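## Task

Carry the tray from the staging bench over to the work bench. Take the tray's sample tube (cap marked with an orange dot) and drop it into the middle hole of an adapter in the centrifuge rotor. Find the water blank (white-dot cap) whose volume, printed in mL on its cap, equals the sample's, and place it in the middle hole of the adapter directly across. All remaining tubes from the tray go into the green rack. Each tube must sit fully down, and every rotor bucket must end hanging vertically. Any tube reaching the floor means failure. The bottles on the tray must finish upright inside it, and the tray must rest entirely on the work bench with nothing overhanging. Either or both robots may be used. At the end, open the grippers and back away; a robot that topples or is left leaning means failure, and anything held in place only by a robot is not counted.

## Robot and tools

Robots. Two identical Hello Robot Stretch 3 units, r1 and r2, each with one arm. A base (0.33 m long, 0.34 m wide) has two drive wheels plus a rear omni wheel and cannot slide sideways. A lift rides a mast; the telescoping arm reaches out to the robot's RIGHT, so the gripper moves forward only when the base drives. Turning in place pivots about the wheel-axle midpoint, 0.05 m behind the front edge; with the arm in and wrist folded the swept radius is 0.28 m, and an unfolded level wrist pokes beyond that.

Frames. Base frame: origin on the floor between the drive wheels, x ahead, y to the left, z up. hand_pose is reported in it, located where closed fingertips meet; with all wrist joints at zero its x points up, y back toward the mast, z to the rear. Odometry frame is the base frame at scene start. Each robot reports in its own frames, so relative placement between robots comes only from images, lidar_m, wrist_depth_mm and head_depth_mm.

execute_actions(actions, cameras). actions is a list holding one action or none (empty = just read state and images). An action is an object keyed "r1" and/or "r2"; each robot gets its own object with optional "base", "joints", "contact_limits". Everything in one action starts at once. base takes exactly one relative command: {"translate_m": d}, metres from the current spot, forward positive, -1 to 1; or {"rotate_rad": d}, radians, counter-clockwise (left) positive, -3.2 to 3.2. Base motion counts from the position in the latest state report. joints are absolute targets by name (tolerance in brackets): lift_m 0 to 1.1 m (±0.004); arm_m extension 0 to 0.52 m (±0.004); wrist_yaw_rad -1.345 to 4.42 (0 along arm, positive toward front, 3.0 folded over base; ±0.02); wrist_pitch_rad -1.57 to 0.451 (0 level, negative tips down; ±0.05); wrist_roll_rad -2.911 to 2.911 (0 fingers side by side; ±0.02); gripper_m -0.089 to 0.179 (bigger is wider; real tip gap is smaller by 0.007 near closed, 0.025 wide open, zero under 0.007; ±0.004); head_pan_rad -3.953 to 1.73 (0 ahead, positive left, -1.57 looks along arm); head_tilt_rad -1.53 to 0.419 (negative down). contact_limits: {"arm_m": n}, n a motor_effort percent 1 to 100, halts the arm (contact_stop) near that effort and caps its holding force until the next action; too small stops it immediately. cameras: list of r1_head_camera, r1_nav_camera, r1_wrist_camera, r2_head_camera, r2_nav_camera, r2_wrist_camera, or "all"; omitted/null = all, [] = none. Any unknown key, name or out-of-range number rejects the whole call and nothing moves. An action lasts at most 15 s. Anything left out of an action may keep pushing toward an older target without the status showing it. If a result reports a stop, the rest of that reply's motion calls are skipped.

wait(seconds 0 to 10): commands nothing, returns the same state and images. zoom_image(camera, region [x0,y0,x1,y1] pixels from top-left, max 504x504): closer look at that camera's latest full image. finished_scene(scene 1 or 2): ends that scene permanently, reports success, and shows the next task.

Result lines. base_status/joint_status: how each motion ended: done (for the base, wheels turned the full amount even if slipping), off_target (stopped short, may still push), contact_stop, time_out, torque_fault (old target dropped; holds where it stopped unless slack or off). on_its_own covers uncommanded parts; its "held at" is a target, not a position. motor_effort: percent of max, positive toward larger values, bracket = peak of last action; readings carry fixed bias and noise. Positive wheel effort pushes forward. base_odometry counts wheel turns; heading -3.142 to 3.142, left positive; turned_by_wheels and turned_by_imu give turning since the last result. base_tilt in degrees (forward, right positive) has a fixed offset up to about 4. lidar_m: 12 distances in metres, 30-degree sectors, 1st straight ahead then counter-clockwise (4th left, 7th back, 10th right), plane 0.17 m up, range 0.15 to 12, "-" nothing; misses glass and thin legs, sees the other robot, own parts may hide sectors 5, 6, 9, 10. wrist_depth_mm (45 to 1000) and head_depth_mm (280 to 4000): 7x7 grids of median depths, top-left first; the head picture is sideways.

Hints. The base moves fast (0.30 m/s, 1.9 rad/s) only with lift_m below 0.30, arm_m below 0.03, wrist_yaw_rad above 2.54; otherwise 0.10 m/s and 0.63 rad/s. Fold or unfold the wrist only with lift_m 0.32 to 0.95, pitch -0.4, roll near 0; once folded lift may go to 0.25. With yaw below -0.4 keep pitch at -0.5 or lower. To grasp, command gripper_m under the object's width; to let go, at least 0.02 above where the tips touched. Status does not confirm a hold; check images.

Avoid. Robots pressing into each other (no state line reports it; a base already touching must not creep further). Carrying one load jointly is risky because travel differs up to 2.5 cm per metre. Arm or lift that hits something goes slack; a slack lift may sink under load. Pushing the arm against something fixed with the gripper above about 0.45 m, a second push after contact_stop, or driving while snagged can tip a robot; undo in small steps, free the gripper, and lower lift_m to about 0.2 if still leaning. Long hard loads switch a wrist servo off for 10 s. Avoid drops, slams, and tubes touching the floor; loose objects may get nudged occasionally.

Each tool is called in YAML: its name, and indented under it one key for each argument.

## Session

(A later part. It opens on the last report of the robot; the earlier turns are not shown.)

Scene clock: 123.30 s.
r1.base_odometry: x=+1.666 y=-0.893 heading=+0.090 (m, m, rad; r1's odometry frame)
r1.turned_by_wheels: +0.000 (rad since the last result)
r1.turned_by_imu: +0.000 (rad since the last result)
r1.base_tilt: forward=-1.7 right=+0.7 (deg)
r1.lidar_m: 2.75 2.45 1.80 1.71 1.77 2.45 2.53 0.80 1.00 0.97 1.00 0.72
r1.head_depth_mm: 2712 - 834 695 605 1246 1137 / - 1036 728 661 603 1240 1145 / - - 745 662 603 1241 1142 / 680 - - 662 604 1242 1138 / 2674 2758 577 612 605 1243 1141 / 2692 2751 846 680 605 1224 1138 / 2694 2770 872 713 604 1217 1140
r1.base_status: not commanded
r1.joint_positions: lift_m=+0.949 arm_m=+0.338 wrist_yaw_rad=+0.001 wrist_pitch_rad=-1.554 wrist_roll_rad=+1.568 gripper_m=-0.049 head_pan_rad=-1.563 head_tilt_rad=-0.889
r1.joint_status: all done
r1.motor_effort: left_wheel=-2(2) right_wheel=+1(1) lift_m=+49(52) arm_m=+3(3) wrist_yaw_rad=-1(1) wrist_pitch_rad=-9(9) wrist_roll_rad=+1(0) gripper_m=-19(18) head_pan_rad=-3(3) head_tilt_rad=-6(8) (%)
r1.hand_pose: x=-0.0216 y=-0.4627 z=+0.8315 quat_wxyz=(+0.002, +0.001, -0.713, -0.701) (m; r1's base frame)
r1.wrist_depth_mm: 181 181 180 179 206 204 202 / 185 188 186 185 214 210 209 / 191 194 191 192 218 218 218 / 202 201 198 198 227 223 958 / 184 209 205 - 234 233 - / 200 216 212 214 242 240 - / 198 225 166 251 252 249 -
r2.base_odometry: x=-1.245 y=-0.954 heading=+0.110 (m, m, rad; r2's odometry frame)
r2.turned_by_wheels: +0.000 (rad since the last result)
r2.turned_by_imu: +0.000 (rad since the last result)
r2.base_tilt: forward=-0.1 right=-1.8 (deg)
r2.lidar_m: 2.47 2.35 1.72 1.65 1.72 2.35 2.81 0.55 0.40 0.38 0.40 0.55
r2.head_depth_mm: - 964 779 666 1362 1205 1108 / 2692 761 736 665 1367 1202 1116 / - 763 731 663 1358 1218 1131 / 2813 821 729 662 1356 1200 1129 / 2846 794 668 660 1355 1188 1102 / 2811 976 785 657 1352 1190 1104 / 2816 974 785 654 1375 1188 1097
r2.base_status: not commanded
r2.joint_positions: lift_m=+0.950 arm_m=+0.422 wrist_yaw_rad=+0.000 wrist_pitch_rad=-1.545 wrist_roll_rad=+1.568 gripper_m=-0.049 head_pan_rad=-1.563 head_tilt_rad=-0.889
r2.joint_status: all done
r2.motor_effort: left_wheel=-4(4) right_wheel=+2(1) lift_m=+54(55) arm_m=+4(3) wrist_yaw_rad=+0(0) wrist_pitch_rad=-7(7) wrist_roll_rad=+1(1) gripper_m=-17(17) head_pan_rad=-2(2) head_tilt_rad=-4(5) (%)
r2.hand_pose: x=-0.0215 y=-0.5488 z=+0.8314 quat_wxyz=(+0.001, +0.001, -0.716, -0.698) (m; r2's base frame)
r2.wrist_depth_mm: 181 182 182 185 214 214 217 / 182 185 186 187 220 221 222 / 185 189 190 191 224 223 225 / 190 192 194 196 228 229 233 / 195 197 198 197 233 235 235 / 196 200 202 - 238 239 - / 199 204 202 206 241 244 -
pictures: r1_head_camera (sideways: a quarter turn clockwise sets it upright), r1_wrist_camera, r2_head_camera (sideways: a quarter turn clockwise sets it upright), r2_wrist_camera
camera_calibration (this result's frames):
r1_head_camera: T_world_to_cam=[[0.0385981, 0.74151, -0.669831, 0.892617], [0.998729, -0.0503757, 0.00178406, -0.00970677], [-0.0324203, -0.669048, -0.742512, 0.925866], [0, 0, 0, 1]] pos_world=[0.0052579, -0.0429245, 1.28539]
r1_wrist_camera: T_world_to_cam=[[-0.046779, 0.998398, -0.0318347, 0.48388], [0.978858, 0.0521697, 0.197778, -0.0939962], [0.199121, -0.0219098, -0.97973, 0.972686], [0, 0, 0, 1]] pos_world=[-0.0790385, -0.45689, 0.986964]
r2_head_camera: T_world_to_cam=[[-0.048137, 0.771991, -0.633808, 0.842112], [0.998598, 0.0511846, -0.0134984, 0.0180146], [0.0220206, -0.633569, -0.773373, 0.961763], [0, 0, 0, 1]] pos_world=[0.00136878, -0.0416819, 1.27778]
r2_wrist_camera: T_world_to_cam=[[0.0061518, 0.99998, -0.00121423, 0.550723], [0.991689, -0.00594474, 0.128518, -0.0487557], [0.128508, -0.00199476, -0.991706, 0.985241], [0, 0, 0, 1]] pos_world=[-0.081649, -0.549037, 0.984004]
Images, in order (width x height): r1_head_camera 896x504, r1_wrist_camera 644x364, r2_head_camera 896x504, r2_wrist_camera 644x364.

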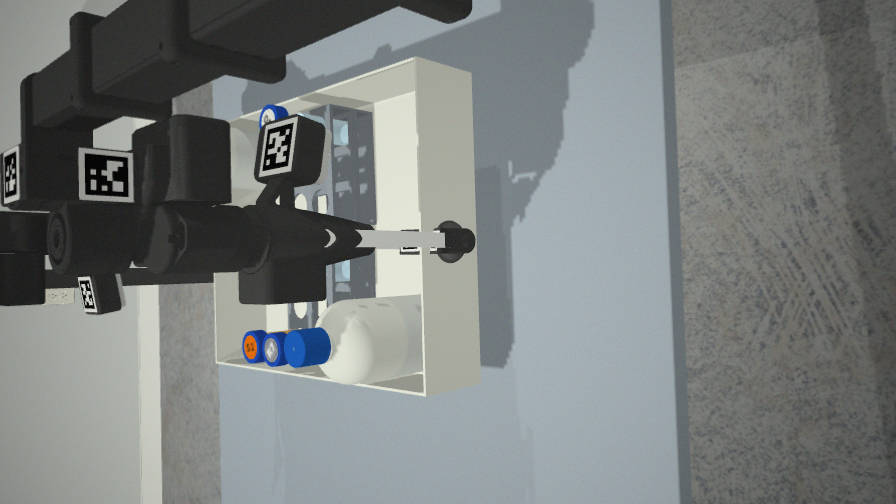

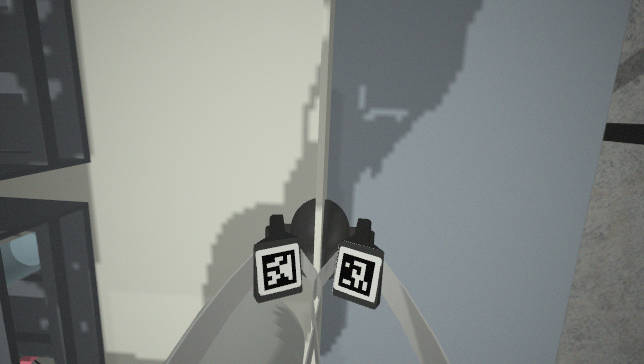

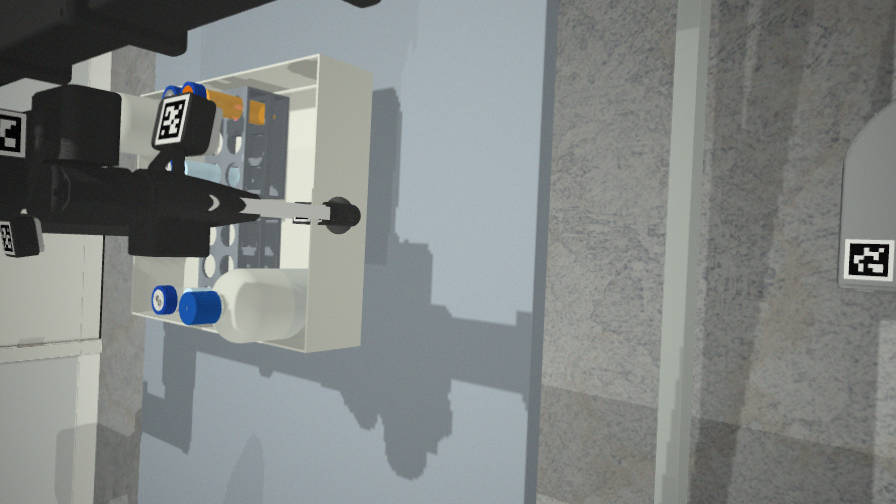

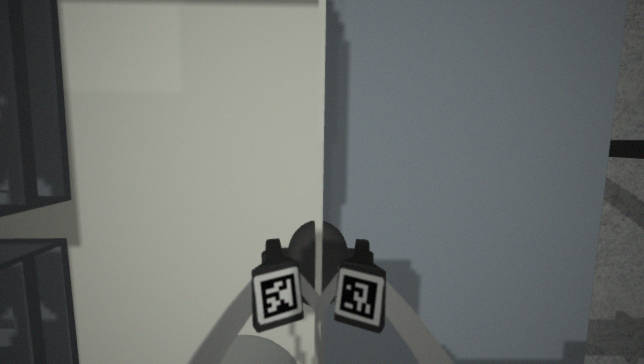

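Holds. Squeeze a bit more, raise (also to clear green rack), and go.

execute_actions:
  actions:
    - {"r1":{"joints":{"lift_m":1.06,"gripper_m":-0.065}},"r2":{"joints":{"lift_m":1.06,"gripper_m":-0.065}}}
  cameras: []

execute_actions:
  actions:
    - {"r1":{"base":{"translate_m":-0.5}},"r2":{"base":{"translate_m":0.5}}}
  cameras: ["r1_nav_camera","r1_wrist_camera","r2_wrist_camera"]

Scene clock: 130.53 s.
r1.base_odometry: x=+1.666 y=-0.893 heading=+0.090 (m, m, rad; r1's odometry frame)
r1.turned_by_wheels: +0.000 (rad since the last result)
r1.turned_by_imu: -0.001 (rad since the last result)
r1.base_tilt: forward=-1.7 right=+0.7 (deg)
r1.lidar_m: 2.74 2.46 1.79 1.70 1.77 2.45 2.54 0.80 1.00 0.97 1.00 0.72
r1.head_depth_mm: 2767 2758 797 714 604 1243 1140 / 2683 643 555 715 604 1242 1140 / 2663 744 552 714 604 1240 1143 / - 627 550 697 605 1241 1139 / 2663 632 518 696 605 1241 1139 / 2704 998 529 696 605 1220 1138 / 2690 2762 872 714 604 1217 1139
r1.base_status: not commanded
r1.joint_positions: lift_m=+1.059 arm_m=+0.338 wrist_yaw_rad=+0.001 wrist_pitch_rad=-1.556 wrist_roll_rad=+1.568 gripper_m=-0.058 head_pan_rad=-1.563 head_tilt_rad=-0.889
r1.joint_status: gripper_m off_target (ended at -0.058, target -0.065); the others done
r1.on_its_own: gripper_m is held at -0.059, not at your -0.065, by its stall guard, which is still easing
r1.motor_effort: left_wheel=-2(2) right_wheel=+1(1) lift_m=+49(49) arm_m=+3(3) wrist_yaw_rad=-1(1) wrist_pitch_rad=-7(9) wrist_roll_rad=+1(1) gripper_m=-22(82) head_pan_rad=-3(3) head_tilt_rad=-7(7) (%)
r1.hand_pose: x=-0.0216 y=-0.4620 z=+0.9416 quat_wxyz=(+0.002, +0.001, -0.712, -0.702) (m; r1's base frame)
r1.wrist_depth_mm: 181 181 179 179 308 307 989 / 185 188 185 186 318 313 - / 190 193 192 191 328 324 - / 201 200 197 197 339 339 - / 201 207 204 - 350 - - / 189 215 211 293 361 - - / 199 223 165 377 376 - -
r2.base_odometry: x=-1.245 y=-0.954 heading=+0.110 (m, m, rad; r2's odometry frame)
r2.turned_by_wheels: +0.000 (rad since the last result)
r2.turned_by_imu: +0.000 (rad since the last result)
r2.base_tilt: forward=+0.1 right=-1.8 (deg)
r2.lidar_m: 2.47 2.34 1.71 1.65 1.72 2.35 2.80 0.55 0.40 0.38 0.40 0.54
r2.head_depth_mm: 2741 693 776 666 1362 1205 1108 / 729 675 756 665 1367 1200 1111 / - 680 752 664 1358 1222 1134 / 820 578 772 663 1360 1195 1128 / 2642 551 765 659 1353 1192 1101 / 2801 976 784 658 1356 1187 1102 / 2800 970 782 656 1371 1192 1096
r2.base_status: not commanded
r2.joint_positions: lift_m=+1.060 arm_m=+0.422 wrist_yaw_rad=+0.000 wrist_pitch_rad=-1.545 wrist_roll_rad=+1.569 gripper_m=-0.059 head_pan_rad=-1.563 head_tilt_rad=-0.889
r2.joint_status: gripper_m off_target (ended at -0.059, target -0.065); the others done
r2.on_its_own: gripper_m is held at -0.059, not at your -0.065, by its stall guard, which is not easing now
r2.motor_effort: left_wheel=-4(4) right_wheel=+1(2) lift_m=+54(56) arm_m=+3(4) wrist_yaw_rad=+1(0) wrist_pitch_rad=-7(7) wrist_roll_rad=+1(1) gripper_m=-19(81) head_pan_rad=-2(3) head_tilt_rad=-4(4) (%)
r2.hand_pose: x=-0.0215 y=-0.5488 z=+0.9414 quat_wxyz=(+0.001, +0.000, -0.716, -0.698) (m; r2's base frame)
r2.wrist_depth_mm: 179 182 182 183 318 322 - / 182 186 186 188 324 327 - / 185 190 189 191 334 332 - / 190 194 191 195 337 341 - / 195 195 198 341 344 347 - / 195 202 200 - 354 - - / 200 205 202 207 360 - -
pictures: none
No camera images: the call's "cameras" was empty. Leave "cameras" out to get every camera's image.

Scene clock: 137.13 s.
r1.base_odometry: x=+1.168 y=-0.938 heading=+0.090 (m, m, rad; r1's odometry frame)
r1.turned_by_wheels: +0.000 (rad since the last result)
r1.turned_by_imu: +0.000 (rad since the last result)
r1.base_tilt: forward=-1.5 right=+0.7 (deg)
r1.lidar_m: 1.21 2.45 1.77 1.70 1.79 2.45 2.04 2.24 0.39 0.97 1.01 1.19
r1.head_depth_mm: 2772 2768 797 713 605 734 1138 / 2741 639 556 715 604 1224 1100 / 2718 718 552 716 604 1240 1142 / - 625 550 695 605 1238 1142 / 2685 631 520 695 605 1239 1138 / 2732 995 529 696 605 1218 1138 / 2686 2734 873 715 605 1219 1142
r1.base_status: done
r1.joint_positions: lift_m=+1.059 arm_m=+0.338 wrist_yaw_rad=+0.001 wrist_pitch_rad=-1.556 wrist_roll_rad=+1.568 gripper_m=-0.055 head_pan_rad=-1.563 head_tilt_rad=-0.889
r1.joint_status: not commanded
r1.on_its_own: gripper_m is held at -0.056, not at your -0.065, by its stall guard, which is not easing now
r1.motor_effort: left_wheel=-2(4) right_wheel=+0(2) lift_m=+49(49) arm_m=+3(4) wrist_yaw_rad=-1(1) wrist_pitch_rad=-7(8) wrist_roll_rad=+1(1) gripper_m=-21(21) head_pan_rad=-2(2) head_tilt_rad=-7(7) (%)
r1.hand_pose: x=-0.0216 y=-0.4620 z=+0.9416 quat_wxyz=(+0.002, +0.001, -0.712, -0.702) (m; r1's base frame)
r1.wrist_depth_mm: 181 181 179 180 305 307 997 / 185 187 185 186 319 314 - / 190 194 191 191 326 327 - / 202 202 197 198 339 341 - / 192 207 204 - 351 - - / 185 215 211 212 360 - - / 199 223 165 377 375 - -
r2.base_odometry: x=-0.748 y=-0.900 heading=+0.110 (m, m, rad; r2's odometry frame)
r2.turned_by_wheels: +0.000 (rad since the last result)
r2.turned_by_imu: -0.004 (rad since the last result)
r2.base_tilt: forward=-0.1 right=-1.9 (deg)
r2.lidar_m: 1.97 2.35 1.72 1.66 1.72 2.35 3.29 0.55 0.40 0.38 0.40 2.19
r2.head_depth_mm: 2752 690 777 667 1343 1201 1109 / 700 677 756 665 1367 1202 1117 / - 688 753 664 1366 1219 1132 / 820 620 770 663 1354 1190 1125 / 822 549 767 659 1347 1192 1103 / 2812 2336 786 658 777 1208 1099 / 2789 2418 1948 1519 1368 1231 1098
r2.base_status: done
r2.joint_positions: lift_m=+1.060 arm_m=+0.422 wrist_yaw_rad=+0.000 wrist_pitch_rad=-1.545 wrist_roll_rad=+1.569 gripper_m=-0.059 head_pan_rad=-1.563 head_tilt_rad=-0.889
r2.joint_status: not commanded
r2.on_its_own: gripper_m is held at -0.059, not at your -0.065, by its stall guard, which is not easing now
r2.motor_effort: left_wheel=-2(4) right_wheel=+1(7) lift_m=+54(54) arm_m=+3(4) wrist_yaw_rad=-1(0) wrist_pitch_rad=-7(7) wrist_roll_rad=+1(1) gripper_m=-20(20) head_pan_rad=-2(2) head_tilt_rad=-4(5) (%)
r2.hand_pose: x=-0.0215 y=-0.5488 z=+0.9414 quat_wxyz=(+0.001, +0.001, -0.716, -0.698) (m; r2's base frame)
r2.wrist_depth_mm: 180 181 182 317 323 320 - / 183 185 186 324 329 328 - / 184 188 190 328 330 340 - / 190 192 194 335 338 344 - / 195 195 198 342 342 353 - / 195 200 202 - 351 - - / 199 206 201 207 360 - -
pictures: r1_nav_camera (sideways: a quarter turn counterclockwise sets it upright), r1_wrist_camera, r2_wrist_camera
camera_calibration (this result's frames):
r1_nav_camera: T_world_to_cam=[[0.0360916, -0.760402, 0.648449, -0.807473], [-0.997992, -0.0612199, -0.0162428, 0.0744814], [0.052049, -0.646561, -0.761085, 0.941714], [0, 0, 0, 1]] pos_world=[0.0544596, -0.000568814, 1.24154]
r1_wrist_camera: T_world_to_cam=[[-0.0467923, 0.998477, -0.0292244, 0.484292], [0.978858, 0.0516655, 0.197909, -0.116154], [0.199118, -0.0193459, -0.979785, 1.08176], [0, 0, 0, 1]] pos_world=[-0.079039, -0.456626, 1.09703]
r2_wrist_camera: T_world_to_cam=[[0.00645873, 0.999978, -0.00121431, 0.550869], [0.991686, -0.0062491, 0.128526, -0.0630678], [0.128516, -0.00203433, -0.991705, 1.09431], [0, 0, 0, 1]] pos_world=[-0.0816504, -0.549025, 1.09401]
Images, in order (width x height): r1_nav_camera 672x504, r1_wrist_camera 644x364, r2_wrist_camera 644x364.

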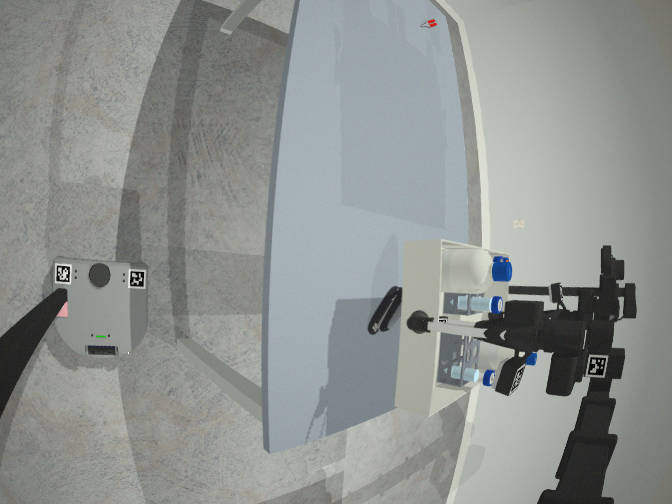

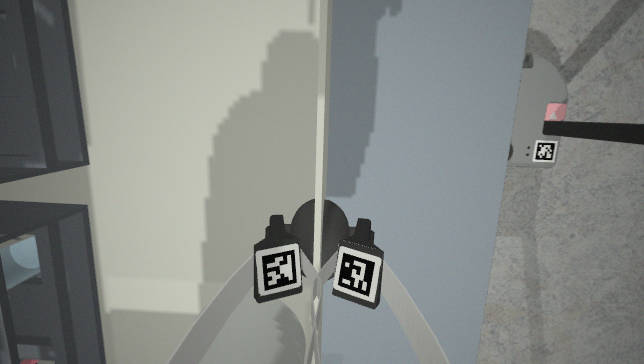

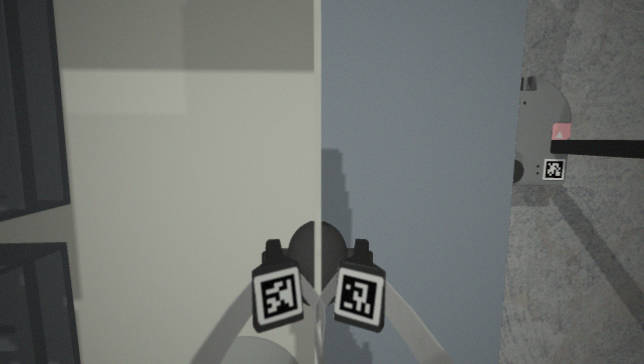

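execute_actions:
  actions:
    - {"r1":{"base":{"translate_m":-0.8}},"r2":{"base":{"translate_m":0.8}}}
  cameras: ["r1_wrist_camera","r2_wrist_camera"]

execute_actions:
  actions:
    - {"r1":{"base":{"translate_m":-0.7}},"r2":{"base":{"translate_m":0.7}}}
  cameras: ["r2_nav_camera","r1_wrist_camera","r2_wrist_camera"]

Scene clock: 149.73 s.
r1.base_odometry: x=+0.371 y=-1.010 heading=+0.090 (m, m, rad; r1's odometry frame)
r1.turned_by_wheels: +0.000 (rad since the last result)
r1.turned_by_imu: +0.000 (rad since the last result)
r1.base_tilt: forward=-1.7 right=+0.7 (deg)
r1.lidar_m: 1.98 2.45 1.79 1.73 1.79 2.45 1.25 1.26 3.18 1.35 1.10 0.62
r1.head_depth_mm: 2746 2779 1958 1763 1488 1286 1135 / 2710 637 554 1754 1491 1289 1138 / 2672 697 550 1766 1497 1289 1140 / - - 634 1670 1492 1292 1140 / 2653 656 516 1669 1489 1294 1140 / 2712 766 521 1704 1492 1293 1140 / 2681 2744 2170 1765 1480 1292 1141
r1.base_status: done
r1.joint_positions: lift_m=+1.059 arm_m=+0.338 wrist_yaw_rad=+0.001 wrist_pitch_rad=-1.564 wrist_roll_rad=+1.565 gripper_m=-0.055 head_pan_rad=-1.563 head_tilt_rad=-0.889
r1.joint_status: not commanded
r1.on_its_own: gripper_m is held at -0.056, not at your -0.065, by its stall guard, which is not easing now
r1.motor_effort: left_wheel=-1(7) right_wheel=-1(3) lift_m=+49(50) arm_m=+3(3) wrist_yaw_rad=-1(1) wrist_pitch_rad=-3(7) wrist_roll_rad=+2(2) gripper_m=-20(22) head_pan_rad=-2(2) head_tilt_rad=-7(7) (%)
r1.hand_pose: x=-0.0216 y=-0.4600 z=+0.9418 quat_wxyz=(+0.003, +0.002, -0.709, -0.705) (m; r1's base frame)
r1.wrist_depth_mm: 180 180 179 180 - - - / 184 186 185 185 - - - / 189 192 190 191 - - - / 202 199 197 198 - - - / 193 207 203 126 - - - / 206 214 210 213 - - - / 195 222 167 219 - - -
r2.base_odometry: x=+0.047 y=-0.812 heading=+0.110 (m, m, rad; r2's odometry frame)
r2.turned_by_wheels: +0.000 (rad since the last result)
r2.turned_by_imu: -0.006 (rad since the last result)
r2.base_tilt: forward=-0.1 right=-2.1 (deg)
r2.lidar_m: 1.42 2.37 1.73 1.66 1.72 2.34 1.54 0.70 1.17 1.35 3.20 1.20
r2.head_depth_mm: 2791 2246 1928 1657 1423 1244 1108 / 696 676 1869 1654 1423 1247 1112 / - 688 1824 1656 1416 1238 1129 / 818 674 1642 1644 1412 1232 1127 / 784 545 1806 1637 1413 1237 1102 / 2806 2446 1963 1632 1408 1231 1103 / 2810 2386 1937 1629 1395 1231 1097
r2.base_status: done
r2.joint_positions: lift_m=+1.060 arm_m=+0.422 wrist_yaw_rad=+0.002 wrist_pitch_rad=-1.548 wrist_roll_rad=+1.566 gripper_m=-0.059 head_pan_rad=-1.563 head_tilt_rad=-0.889
r2.joint_status: not commanded
r2.on_its_own: gripper_m is held at -0.059, not at your -0.065, by its stall guard, which is not easing now
r2.motor_effort: left_wheel=+1(4) right_wheel=-2(5) lift_m=+54(54) arm_m=+3(3) wrist_yaw_rad=-1(2) wrist_pitch_rad=-6(7) wrist_roll_rad=+2(1) gripper_m=-19(19) head_pan_rad=-2(2) head_tilt_rad=-5(5) (%)
r2.hand_pose: x=-0.0216 y=-0.5481 z=+0.9415 quat_wxyz=(+0.003, +0.002, -0.715, -0.699) (m; r2's base frame)
r2.wrist_depth_mm: 181 182 181 - - - - / 182 186 186 - - - - / 184 188 189 - - - - / 190 191 192 195 - - - / 197 195 197 198 - - - / 197 200 201 - - - - / 196 204 203 206 - - -
pictures: r1_wrist_camera, r2_wrist_camera
camera_calibration (this result's frames):
r1_wrist_camera: T_world_to_cam=[[-0.0493044, 0.998558, -0.0212372, 0.47471], [0.978734, 0.0525428, 0.198291, -0.116249], [0.199121, -0.011009, -0.979913, 1.08593], [0, 0, 0, 1]] pos_world=[-0.0790489, -0.455963, 1.09725]
r2_wrist_camera: T_world_to_cam=[[0.00226833, 0.999996, 0.00160791, 0.547407], [0.991713, -0.00245607, 0.128448, -0.0608884], [0.128452, 0.00130322, -0.991715, 1.0962], [0, 0, 0, 1]] pos_world=[-0.0816672, -0.548983, 1.09406]
Images, in order (width x height): r1_wrist_camera 644x364, r2_wrist_camera 644x364.

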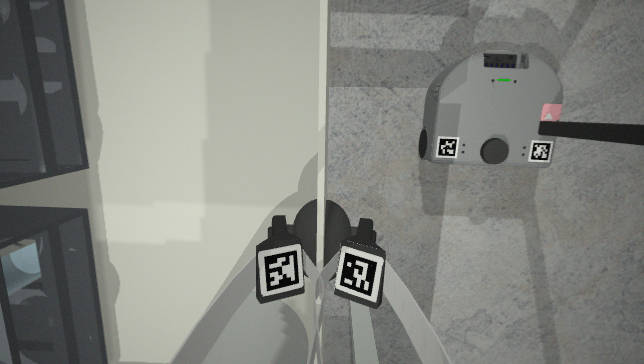

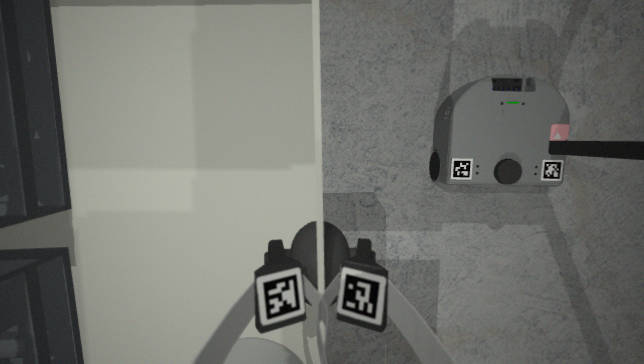

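Scene clock: 158.17 s.
r1.base_odometry: x=-0.326 y=-1.073 heading=+0.090 (m, m, rad; r1's odometry frame)
r1.turned_by_wheels: +0.000 (rad since the last result)
r1.turned_by_imu: +0.000 (rad since the last result)
r1.base_tilt: forward=-1.7 right=+0.6 (deg)
r1.lidar_m: 1.28 2.42 1.79 1.73 1.79 2.46 1.96 0.60 1.08 1.35 3.17 1.28
r1.head_depth_mm: 2749 2748 1968 1626 1488 1290 1135 / 2760 654 549 1759 1489 1291 1140 / 682 694 630 1717 1489 1289 1135 / - - 643 1652 1484 1286 1139 / 2653 639 515 1664 1497 1291 1140 / 2696 680 514 1715 1487 1292 1142 / 2698 2762 2149 1757 1482 1294 1140
r1.base_status: done
r1.joint_positions: lift_m=+1.059 arm_m=+0.338 wrist_yaw_rad=+0.002 wrist_pitch_rad=-1.576 wrist_roll_rad=+1.562 gripper_m=-0.055 head_pan_rad=-1.563 head_tilt_rad=-0.889
r1.joint_status: not commanded
r1.on_its_own: gripper_m is held at -0.056, not at your -0.065, by its stall guard, which is not easing now
r1.motor_effort: left_wheel=-1(7) right_wheel=+0(4) lift_m=+49(49) arm_m=+3(4) wrist_yaw_rad=-1(1) wrist_pitch_rad=+3(3) wrist_roll_rad=+3(4) gripper_m=-22(20) head_pan_rad=-3(3) head_tilt_rad=-7(6) (%)
r1.hand_pose: x=-0.0216 y=-0.4571 z=+0.9420 quat_wxyz=(+0.004, +0.004, -0.705, -0.709) (m; r1's base frame)
r1.wrist_depth_mm: 177 180 178 179 - - - / 183 185 184 185 - - - / 187 191 189 191 - - - / 199 198 196 198 - - - / 200 205 203 163 - - - / 204 212 210 213 - - - / 196 220 167 - - - -
r2.base_odometry: x=+0.743 y=-0.735 heading=+0.110 (m, m, rad; r2's odometry frame)
r2.turned_by_wheels: +0.000 (rad since the last result)
r2.turned_by_imu: -0.004 (rad since the last result)
r2.base_tilt: forward=-0.1 right=-2.0 (deg)
r2.lidar_m: 1.36 2.41 1.74 1.67 1.72 2.34 1.53 1.34 3.22 1.34 1.09 0.57
r2.head_depth_mm: 2762 2250 1941 1649 1417 1243 1111 / 694 668 1877 1661 1418 1245 1118 / - 688 1824 1638 1421 1238 1133 / 812 674 1633 1650 1414 1241 1130 / 779 539 1763 1653 1404 1235 1103 / 2821 2433 1954 1633 1401 1232 1094 / 2808 2335 1795 1596 1402 1236 1093
r2.base_status: done
r2.joint_positions: lift_m=+1.060 arm_m=+0.422 wrist_yaw_rad=+0.004 wrist_pitch_rad=-1.559 wrist_roll_rad=+1.562 gripper_m=-0.059 head_pan_rad=-1.563 head_tilt_rad=-0.889
r2.joint_status: not commanded
r2.on_its_own: gripper_m is held at -0.059, not at your -0.065, by its stall guard, which is not easing now
r2.motor_effort: left_wheel=+3(6) right_wheel=-3(6) lift_m=+54(54) arm_m=+3(3) wrist_yaw_rad=-3(3) wrist_pitch_rad=+1(6) wrist_roll_rad=+3(3) gripper_m=-20(20) head_pan_rad=-2(2) head_tilt_rad=-3(4) (%)
r2.hand_pose: x=-0.0216 y=-0.5453 z=+0.9417 quat_wxyz=(+0.005, +0.004, -0.711, -0.703) (m; r2's base frame)
r2.wrist_depth_mm: 178 180 182 - - - - / 182 183 185 188 - - - / 185 187 189 191 - - - / 186 191 192 196 - - - / 193 195 197 197 - - - / 193 199 200 - - - - / 197 203 203 829 - - -
pictures: r1_wrist_camera, r2_nav_camera (sideways: a quarter turn counterclockwise sets it upright), r2_wrist_camera
camera_calibration (this result's frames):
r1_wrist_camera: T_world_to_cam=[[-0.0531983, 0.998535, -0.00988304, 0.461017], [0.97853, 0.0541009, 0.198879, -0.116292], [0.199123, 0.000909197, -0.979974, 1.09174], [0, 0, 0, 1]] pos_world=[-0.0790687, -0.455042, 1.09756]
r2_nav_camera: T_world_to_cam=[[0.0218741, -0.744228, 0.667568, -0.824362], [-0.999323, 0.00347554, 0.0366193, 0.0192787], [-0.0295733, -0.667917, -0.743648, 0.937337], [0, 0, 0, 1]] pos_world=[0.065018, 0.0124837, 1.24666]
r2_wrist_camera: T_world_to_cam=[[-0.00399775, 0.999911, 0.0127655, 0.533855], [0.991727, 0.00232651, 0.128344, -0.0581598], [0.128303, 0.013173, -0.991648, 1.10283], [0, 0, 0, 1]] pos_world=[-0.0816832, -0.548199, 1.09427]
Images, in order (width x height): r1_wrist_camera 644x364, r2_nav_camera 672x504, r2_wrist_camera 644x364.

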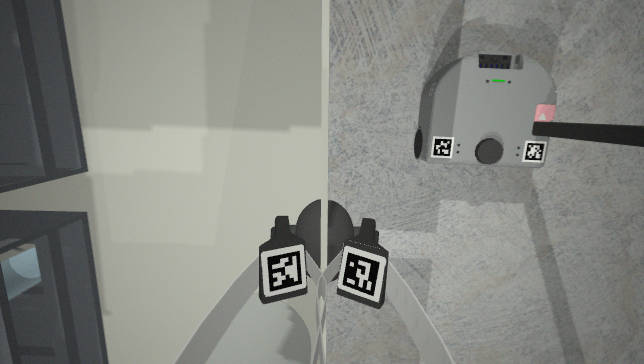

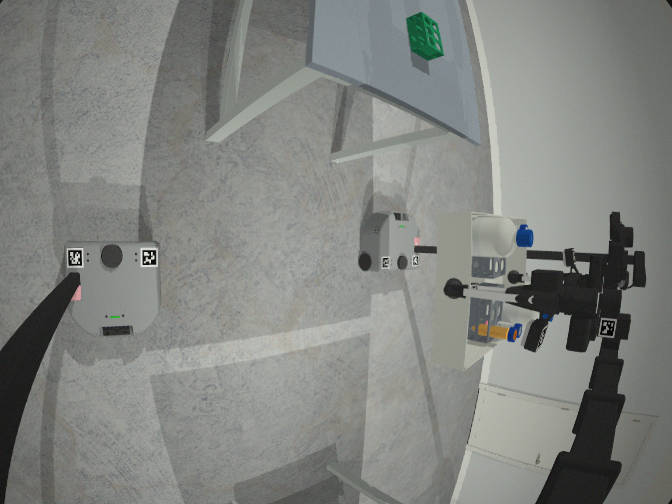

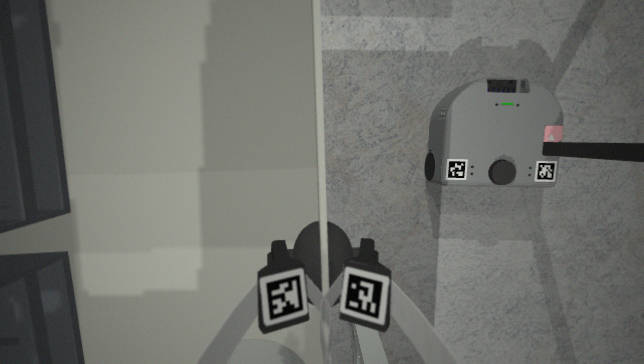

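execute_actions:
  actions:
    - {"r1":{"base":{"translate_m":-0.605},"joints":{"arm_m":0.332}},"r2":{"base":{"translate_m":0.6},"joints":{"arm_m":0.416}}}
  cameras: ["r2_nav_camera"]

execute_actions:
  actions:
    - {"r1":{"base":{"translate_m":-0.605}},"r2":{"base":{"translate_m":0.6},"joints":{"arm_m":0.410}}}
  cameras: ["r2_nav_camera","r1_nav_camera"]

Scene clock: 169.73 s.
r1.base_odometry: x=-0.928 y=-1.127 heading=+0.090 (m, m, rad; r1's odometry frame)
r1.turned_by_wheels: +0.000 (rad since the last result)
r1.turned_by_imu: +0.000 (rad since the last result)
r1.base_tilt: forward=-1.5 right=+0.5 (deg)
r1.lidar_m: 1.87 2.44 1.79 1.73 1.80 2.46 1.37 1.37 1.00 0.32 0.32 2.08
r1.head_depth_mm: 2755 2777 797 714 605 1245 1141 / 2755 648 550 695 605 1245 1138 / 671 691 631 696 604 1240 1137 / - - 634 696 606 1243 1140 / 2635 630 508 697 604 699 1100 / 2699 605 504 1627 634 1242 1144 / 2697 2770 2159 1757 1487 1292 1145
r1.base_status: done
r1.joint_positions: lift_m=+1.059 arm_m=+0.332 wrist_yaw_rad=+0.004 wrist_pitch_rad=-1.575 wrist_roll_rad=+1.557 gripper_m=-0.055 head_pan_rad=-1.563 head_tilt_rad=-0.889
r1.joint_status: all done
r1.on_its_own: gripper_m is held at -0.056, not at your -0.065, by its stall guard, which is not easing now
r1.motor_effort: left_wheel=+0(2) right_wheel=-2(5) lift_m=+49(49) arm_m=-3(4) wrist_yaw_rad=-2(2) wrist_pitch_rad=+2(5) wrist_roll_rad=+6(6) gripper_m=-21(20) head_pan_rad=-2(3) head_tilt_rad=-6(7) (%)
r1.hand_pose: x=-0.0216 y=-0.4519 z=+0.9420 quat_wxyz=(+0.006, +0.006, -0.705, -0.709) (m; r1's base frame)
r1.wrist_depth_mm: 179 179 178 179 308 311 - / 184 184 184 184 321 320 - / 187 191 190 191 331 331 - / 199 197 197 197 339 - - / 201 205 203 199 353 - - / 185 212 209 214 365 - - / 213 220 168 - - - -
r2.base_odometry: x=+1.340 y=-0.669 heading=+0.110 (m, m, rad; r2's odometry frame)
r2.turned_by_wheels: +0.000 (rad since the last result)
r2.turned_by_imu: -0.004 (rad since the last result)
r2.base_tilt: forward=-0.2 right=-2.0 (deg)
r2.lidar_m: 1.31 2.43 1.75 1.68 1.73 2.34 1.92 2.13 0.37 0.36 0.37 0.50
r2.head_depth_mm: 2792 2244 1946 1654 1402 1245 1108 / 694 668 774 667 701 1242 1113 / - 667 752 663 741 1178 1132 / 823 665 749 662 1333 1197 1132 / 803 529 747 660 1325 1193 1099 / 2805 974 786 659 1327 1189 1096 / 2785 969 780 656 1322 1191 1093
r2.base_status: done
r2.joint_positions: lift_m=+1.060 arm_m=+0.416 wrist_yaw_rad=+0.005 wrist_pitch_rad=-1.558 wrist_roll_rad=+1.557 gripper_m=-0.059 head_pan_rad=-1.563 head_tilt_rad=-0.889
r2.joint_status: all done
r2.on_its_own: gripper_m is held at -0.059, not at your -0.065, by its stall guard, which is not easing now
r2.motor_effort: left_wheel=+4(8) right_wheel=-4(6) lift_m=+54(54) arm_m=-3(5) wrist_yaw_rad=-5(5) wrist_pitch_rad=+0(4) wrist_roll_rad=+5(5) gripper_m=-20(20) head_pan_rad=-2(3) head_tilt_rad=-4(4) (%)
r2.hand_pose: x=-0.0217 y=-0.5402 z=+0.9417 quat_wxyz=(+0.007, +0.007, -0.711, -0.703) (m; r2's base frame)
r2.wrist_depth_mm: 180 180 182 323 - - - / 181 183 185 323 325 329 - / 184 188 189 327 331 337 - / 186 192 192 195 342 343 - / 193 196 195 197 346 355 - / 195 200 200 - 358 363 - / 197 203 202 282 369 368 -
pictures: r2_nav_camera (sideways: a quarter turn counterclockwise sets it upright)
camera_calibration (this result's frames):
r2_nav_camera: T_world_to_cam=[[0.0218739, -0.744228, 0.667568, -0.824362], [-0.999323, 0.00347577, 0.0366193, 0.0192787], [-0.0295734, -0.667917, -0.743648, 0.937337], [0, 0, 0, 1]] pos_world=[0.065018, 0.0124837, 1.24666]
Images, in order (width x height): r2_nav_camera 672x504.

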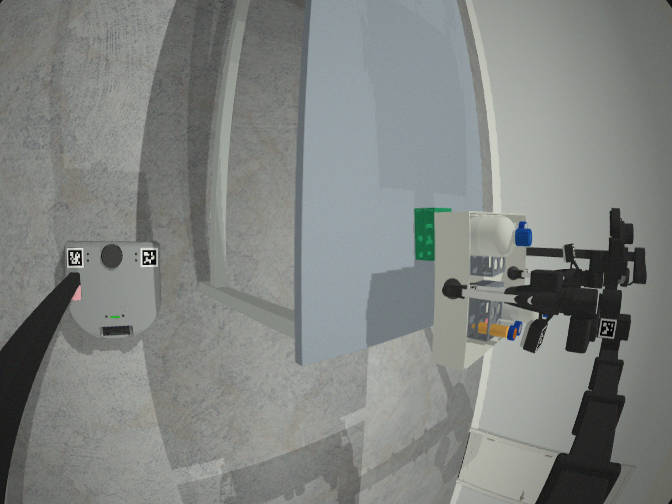

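Scene clock: 177.37 s.
r1.base_odometry: x=-1.531 y=-1.182 heading=+0.090 (m, m, rad; r1's odometry frame)
r1.turned_by_wheels: +0.000 (rad since the last result)
r1.turned_by_imu: +0.000 (rad since the last result)
r1.base_tilt: forward=-1.6 right=+0.7 (deg)
r1.lidar_m: 2.47 2.44 1.79 1.73 1.79 2.46 1.09 0.78 1.00 0.96 1.00 0.74
r1.head_depth_mm: 2759 2758 797 715 605 1241 1136 / 2731 637 603 696 604 1243 1142 / 670 690 630 696 604 1246 1138 / - - 632 696 606 1241 1137 / 2690 655 502 679 605 1237 1135 / 2702 600 496 696 605 1217 1139 / 2689 2764 871 716 605 1219 1140
r1.base_status: done
r1.joint_positions: lift_m=+1.059 arm_m=+0.332 wrist_yaw_rad=+0.005 wrist_pitch_rad=-1.585 wrist_roll_rad=+1.553 gripper_m=-0.055 head_pan_rad=-1.563 head_tilt_rad=-0.889
r1.joint_status: not commanded
r1.on_its_own: gripper_m is held at -0.056, not at your -0.065, by its stall guard, which is not easing now
r1.motor_effort: left_wheel=+0(2) right_wheel=-3(5) lift_m=+49(49) arm_m=-2(3) wrist_yaw_rad=-3(3) wrist_pitch_rad=+8(7) wrist_roll_rad=+7(7) gripper_m=-23(23) head_pan_rad=-2(3) head_tilt_rad=-6(7) (%)
r1.hand_pose: x=-0.0217 y=-0.4491 z=+0.9423 quat_wxyz=(+0.008, +0.008, -0.702, -0.712) (m; r1's base frame)
r1.wrist_depth_mm: 178 178 177 179 312 313 - / 182 184 183 184 321 321 - / 188 189 190 191 331 330 - / 194 197 196 198 343 - - / 200 204 203 - 356 - - / 188 211 210 291 368 - - / 196 218 169 220 382 - -
r2.base_odometry: x=+1.936 y=-0.603 heading=+0.110 (m, m, rad; r2's odometry frame)
r2.turned_by_wheels: +0.000 (rad since the last result)
r2.turned_by_imu: -0.003 (rad since the last result)
r2.base_tilt: forward=-0.1 right=-2.1 (deg)
r2.lidar_m: 1.51 2.44 1.76 1.69 1.74 2.35 2.51 0.50 0.36 0.35 0.36 0.48
r2.head_depth_mm: 2776 932 778 668 611 1201 1112 / 691 668 754 665 608 1202 1112 / - 667 756 662 608 1218 1128 / 808 652 749 662 604 1214 1131 / 789 515 746 660 604 1195 1104 / 2790 972 785 658 603 1190 1098 / 2784 973 783 656 1318 1189 1098
r2.base_status: done
r2.joint_positions: lift_m=+1.060 arm_m=+0.410 wrist_yaw_rad=+0.007 wrist_pitch_rad=-1.559 wrist_roll_rad=+1.554 gripper_m=-0.059 head_pan_rad=-1.563 head_tilt_rad=-0.889
r2.joint_status: all done
r2.on_its_own: gripper_m is held at -0.059, not at your -0.065, by its stall guard, which is not easing now
r2.motor_effort: left_wheel=+5(10) right_wheel=-5(7) lift_m=+54(54) arm_m=-2(4) wrist_yaw_rad=-5(5) wrist_pitch_rad=+1(1) wrist_roll_rad=+5(6) gripper_m=-21(21) head_pan_rad=-2(2) head_tilt_rad=-4(5) (%)
r2.hand_pose: x=-0.0217 y=-0.5339 z=+0.9417 quat_wxyz=(+0.009, +0.008, -0.711, -0.703) (m; r2's base frame)
r2.wrist_depth_mm: 179 179 182 318 321 324 - / 182 183 184 327 330 329 - / 186 187 189 331 336 334 - / 186 190 193 196 338 346 - / 193 195 197 197 349 354 - / 195 198 199 - 356 360 - / 197 203 204 205 367 368 -
pictures: r1_nav_camera (sideways: a quarter turn counterclockwise sets it upright), r2_nav_camera (sideways: a quarter turn counterclockwise sets it upright)
camera_calibration (this result's frames):
r1_nav_camera: T_world_to_cam=[[0.0360916, -0.760402, 0.648449, -0.807473], [-0.997992, -0.0612199, -0.0162428, 0.0744814], [0.052049, -0.646561, -0.761085, 0.941715], [0, 0, 0, 1]] pos_world=[0.0544596, -0.00056881, 1.24154]
r2_nav_camera: T_world_to_cam=[[0.0218741, -0.744228, 0.667568, -0.824362], [-0.999323, 0.00347553, 0.0366193, 0.0192787], [-0.0295733, -0.667917, -0.743648, 0.937337], [0, 0, 0, 1]] pos_world=[0.065018, 0.0124837, 1.24666]
Images, in order (width x height): r1_nav_camera 672x504, r2_nav_camera 672x504.

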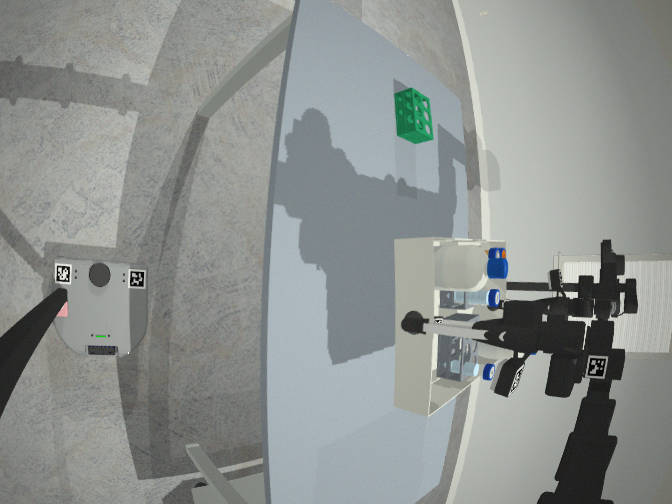

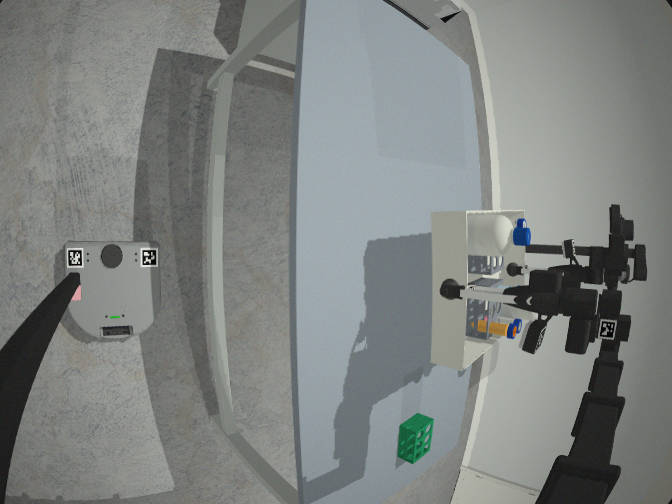

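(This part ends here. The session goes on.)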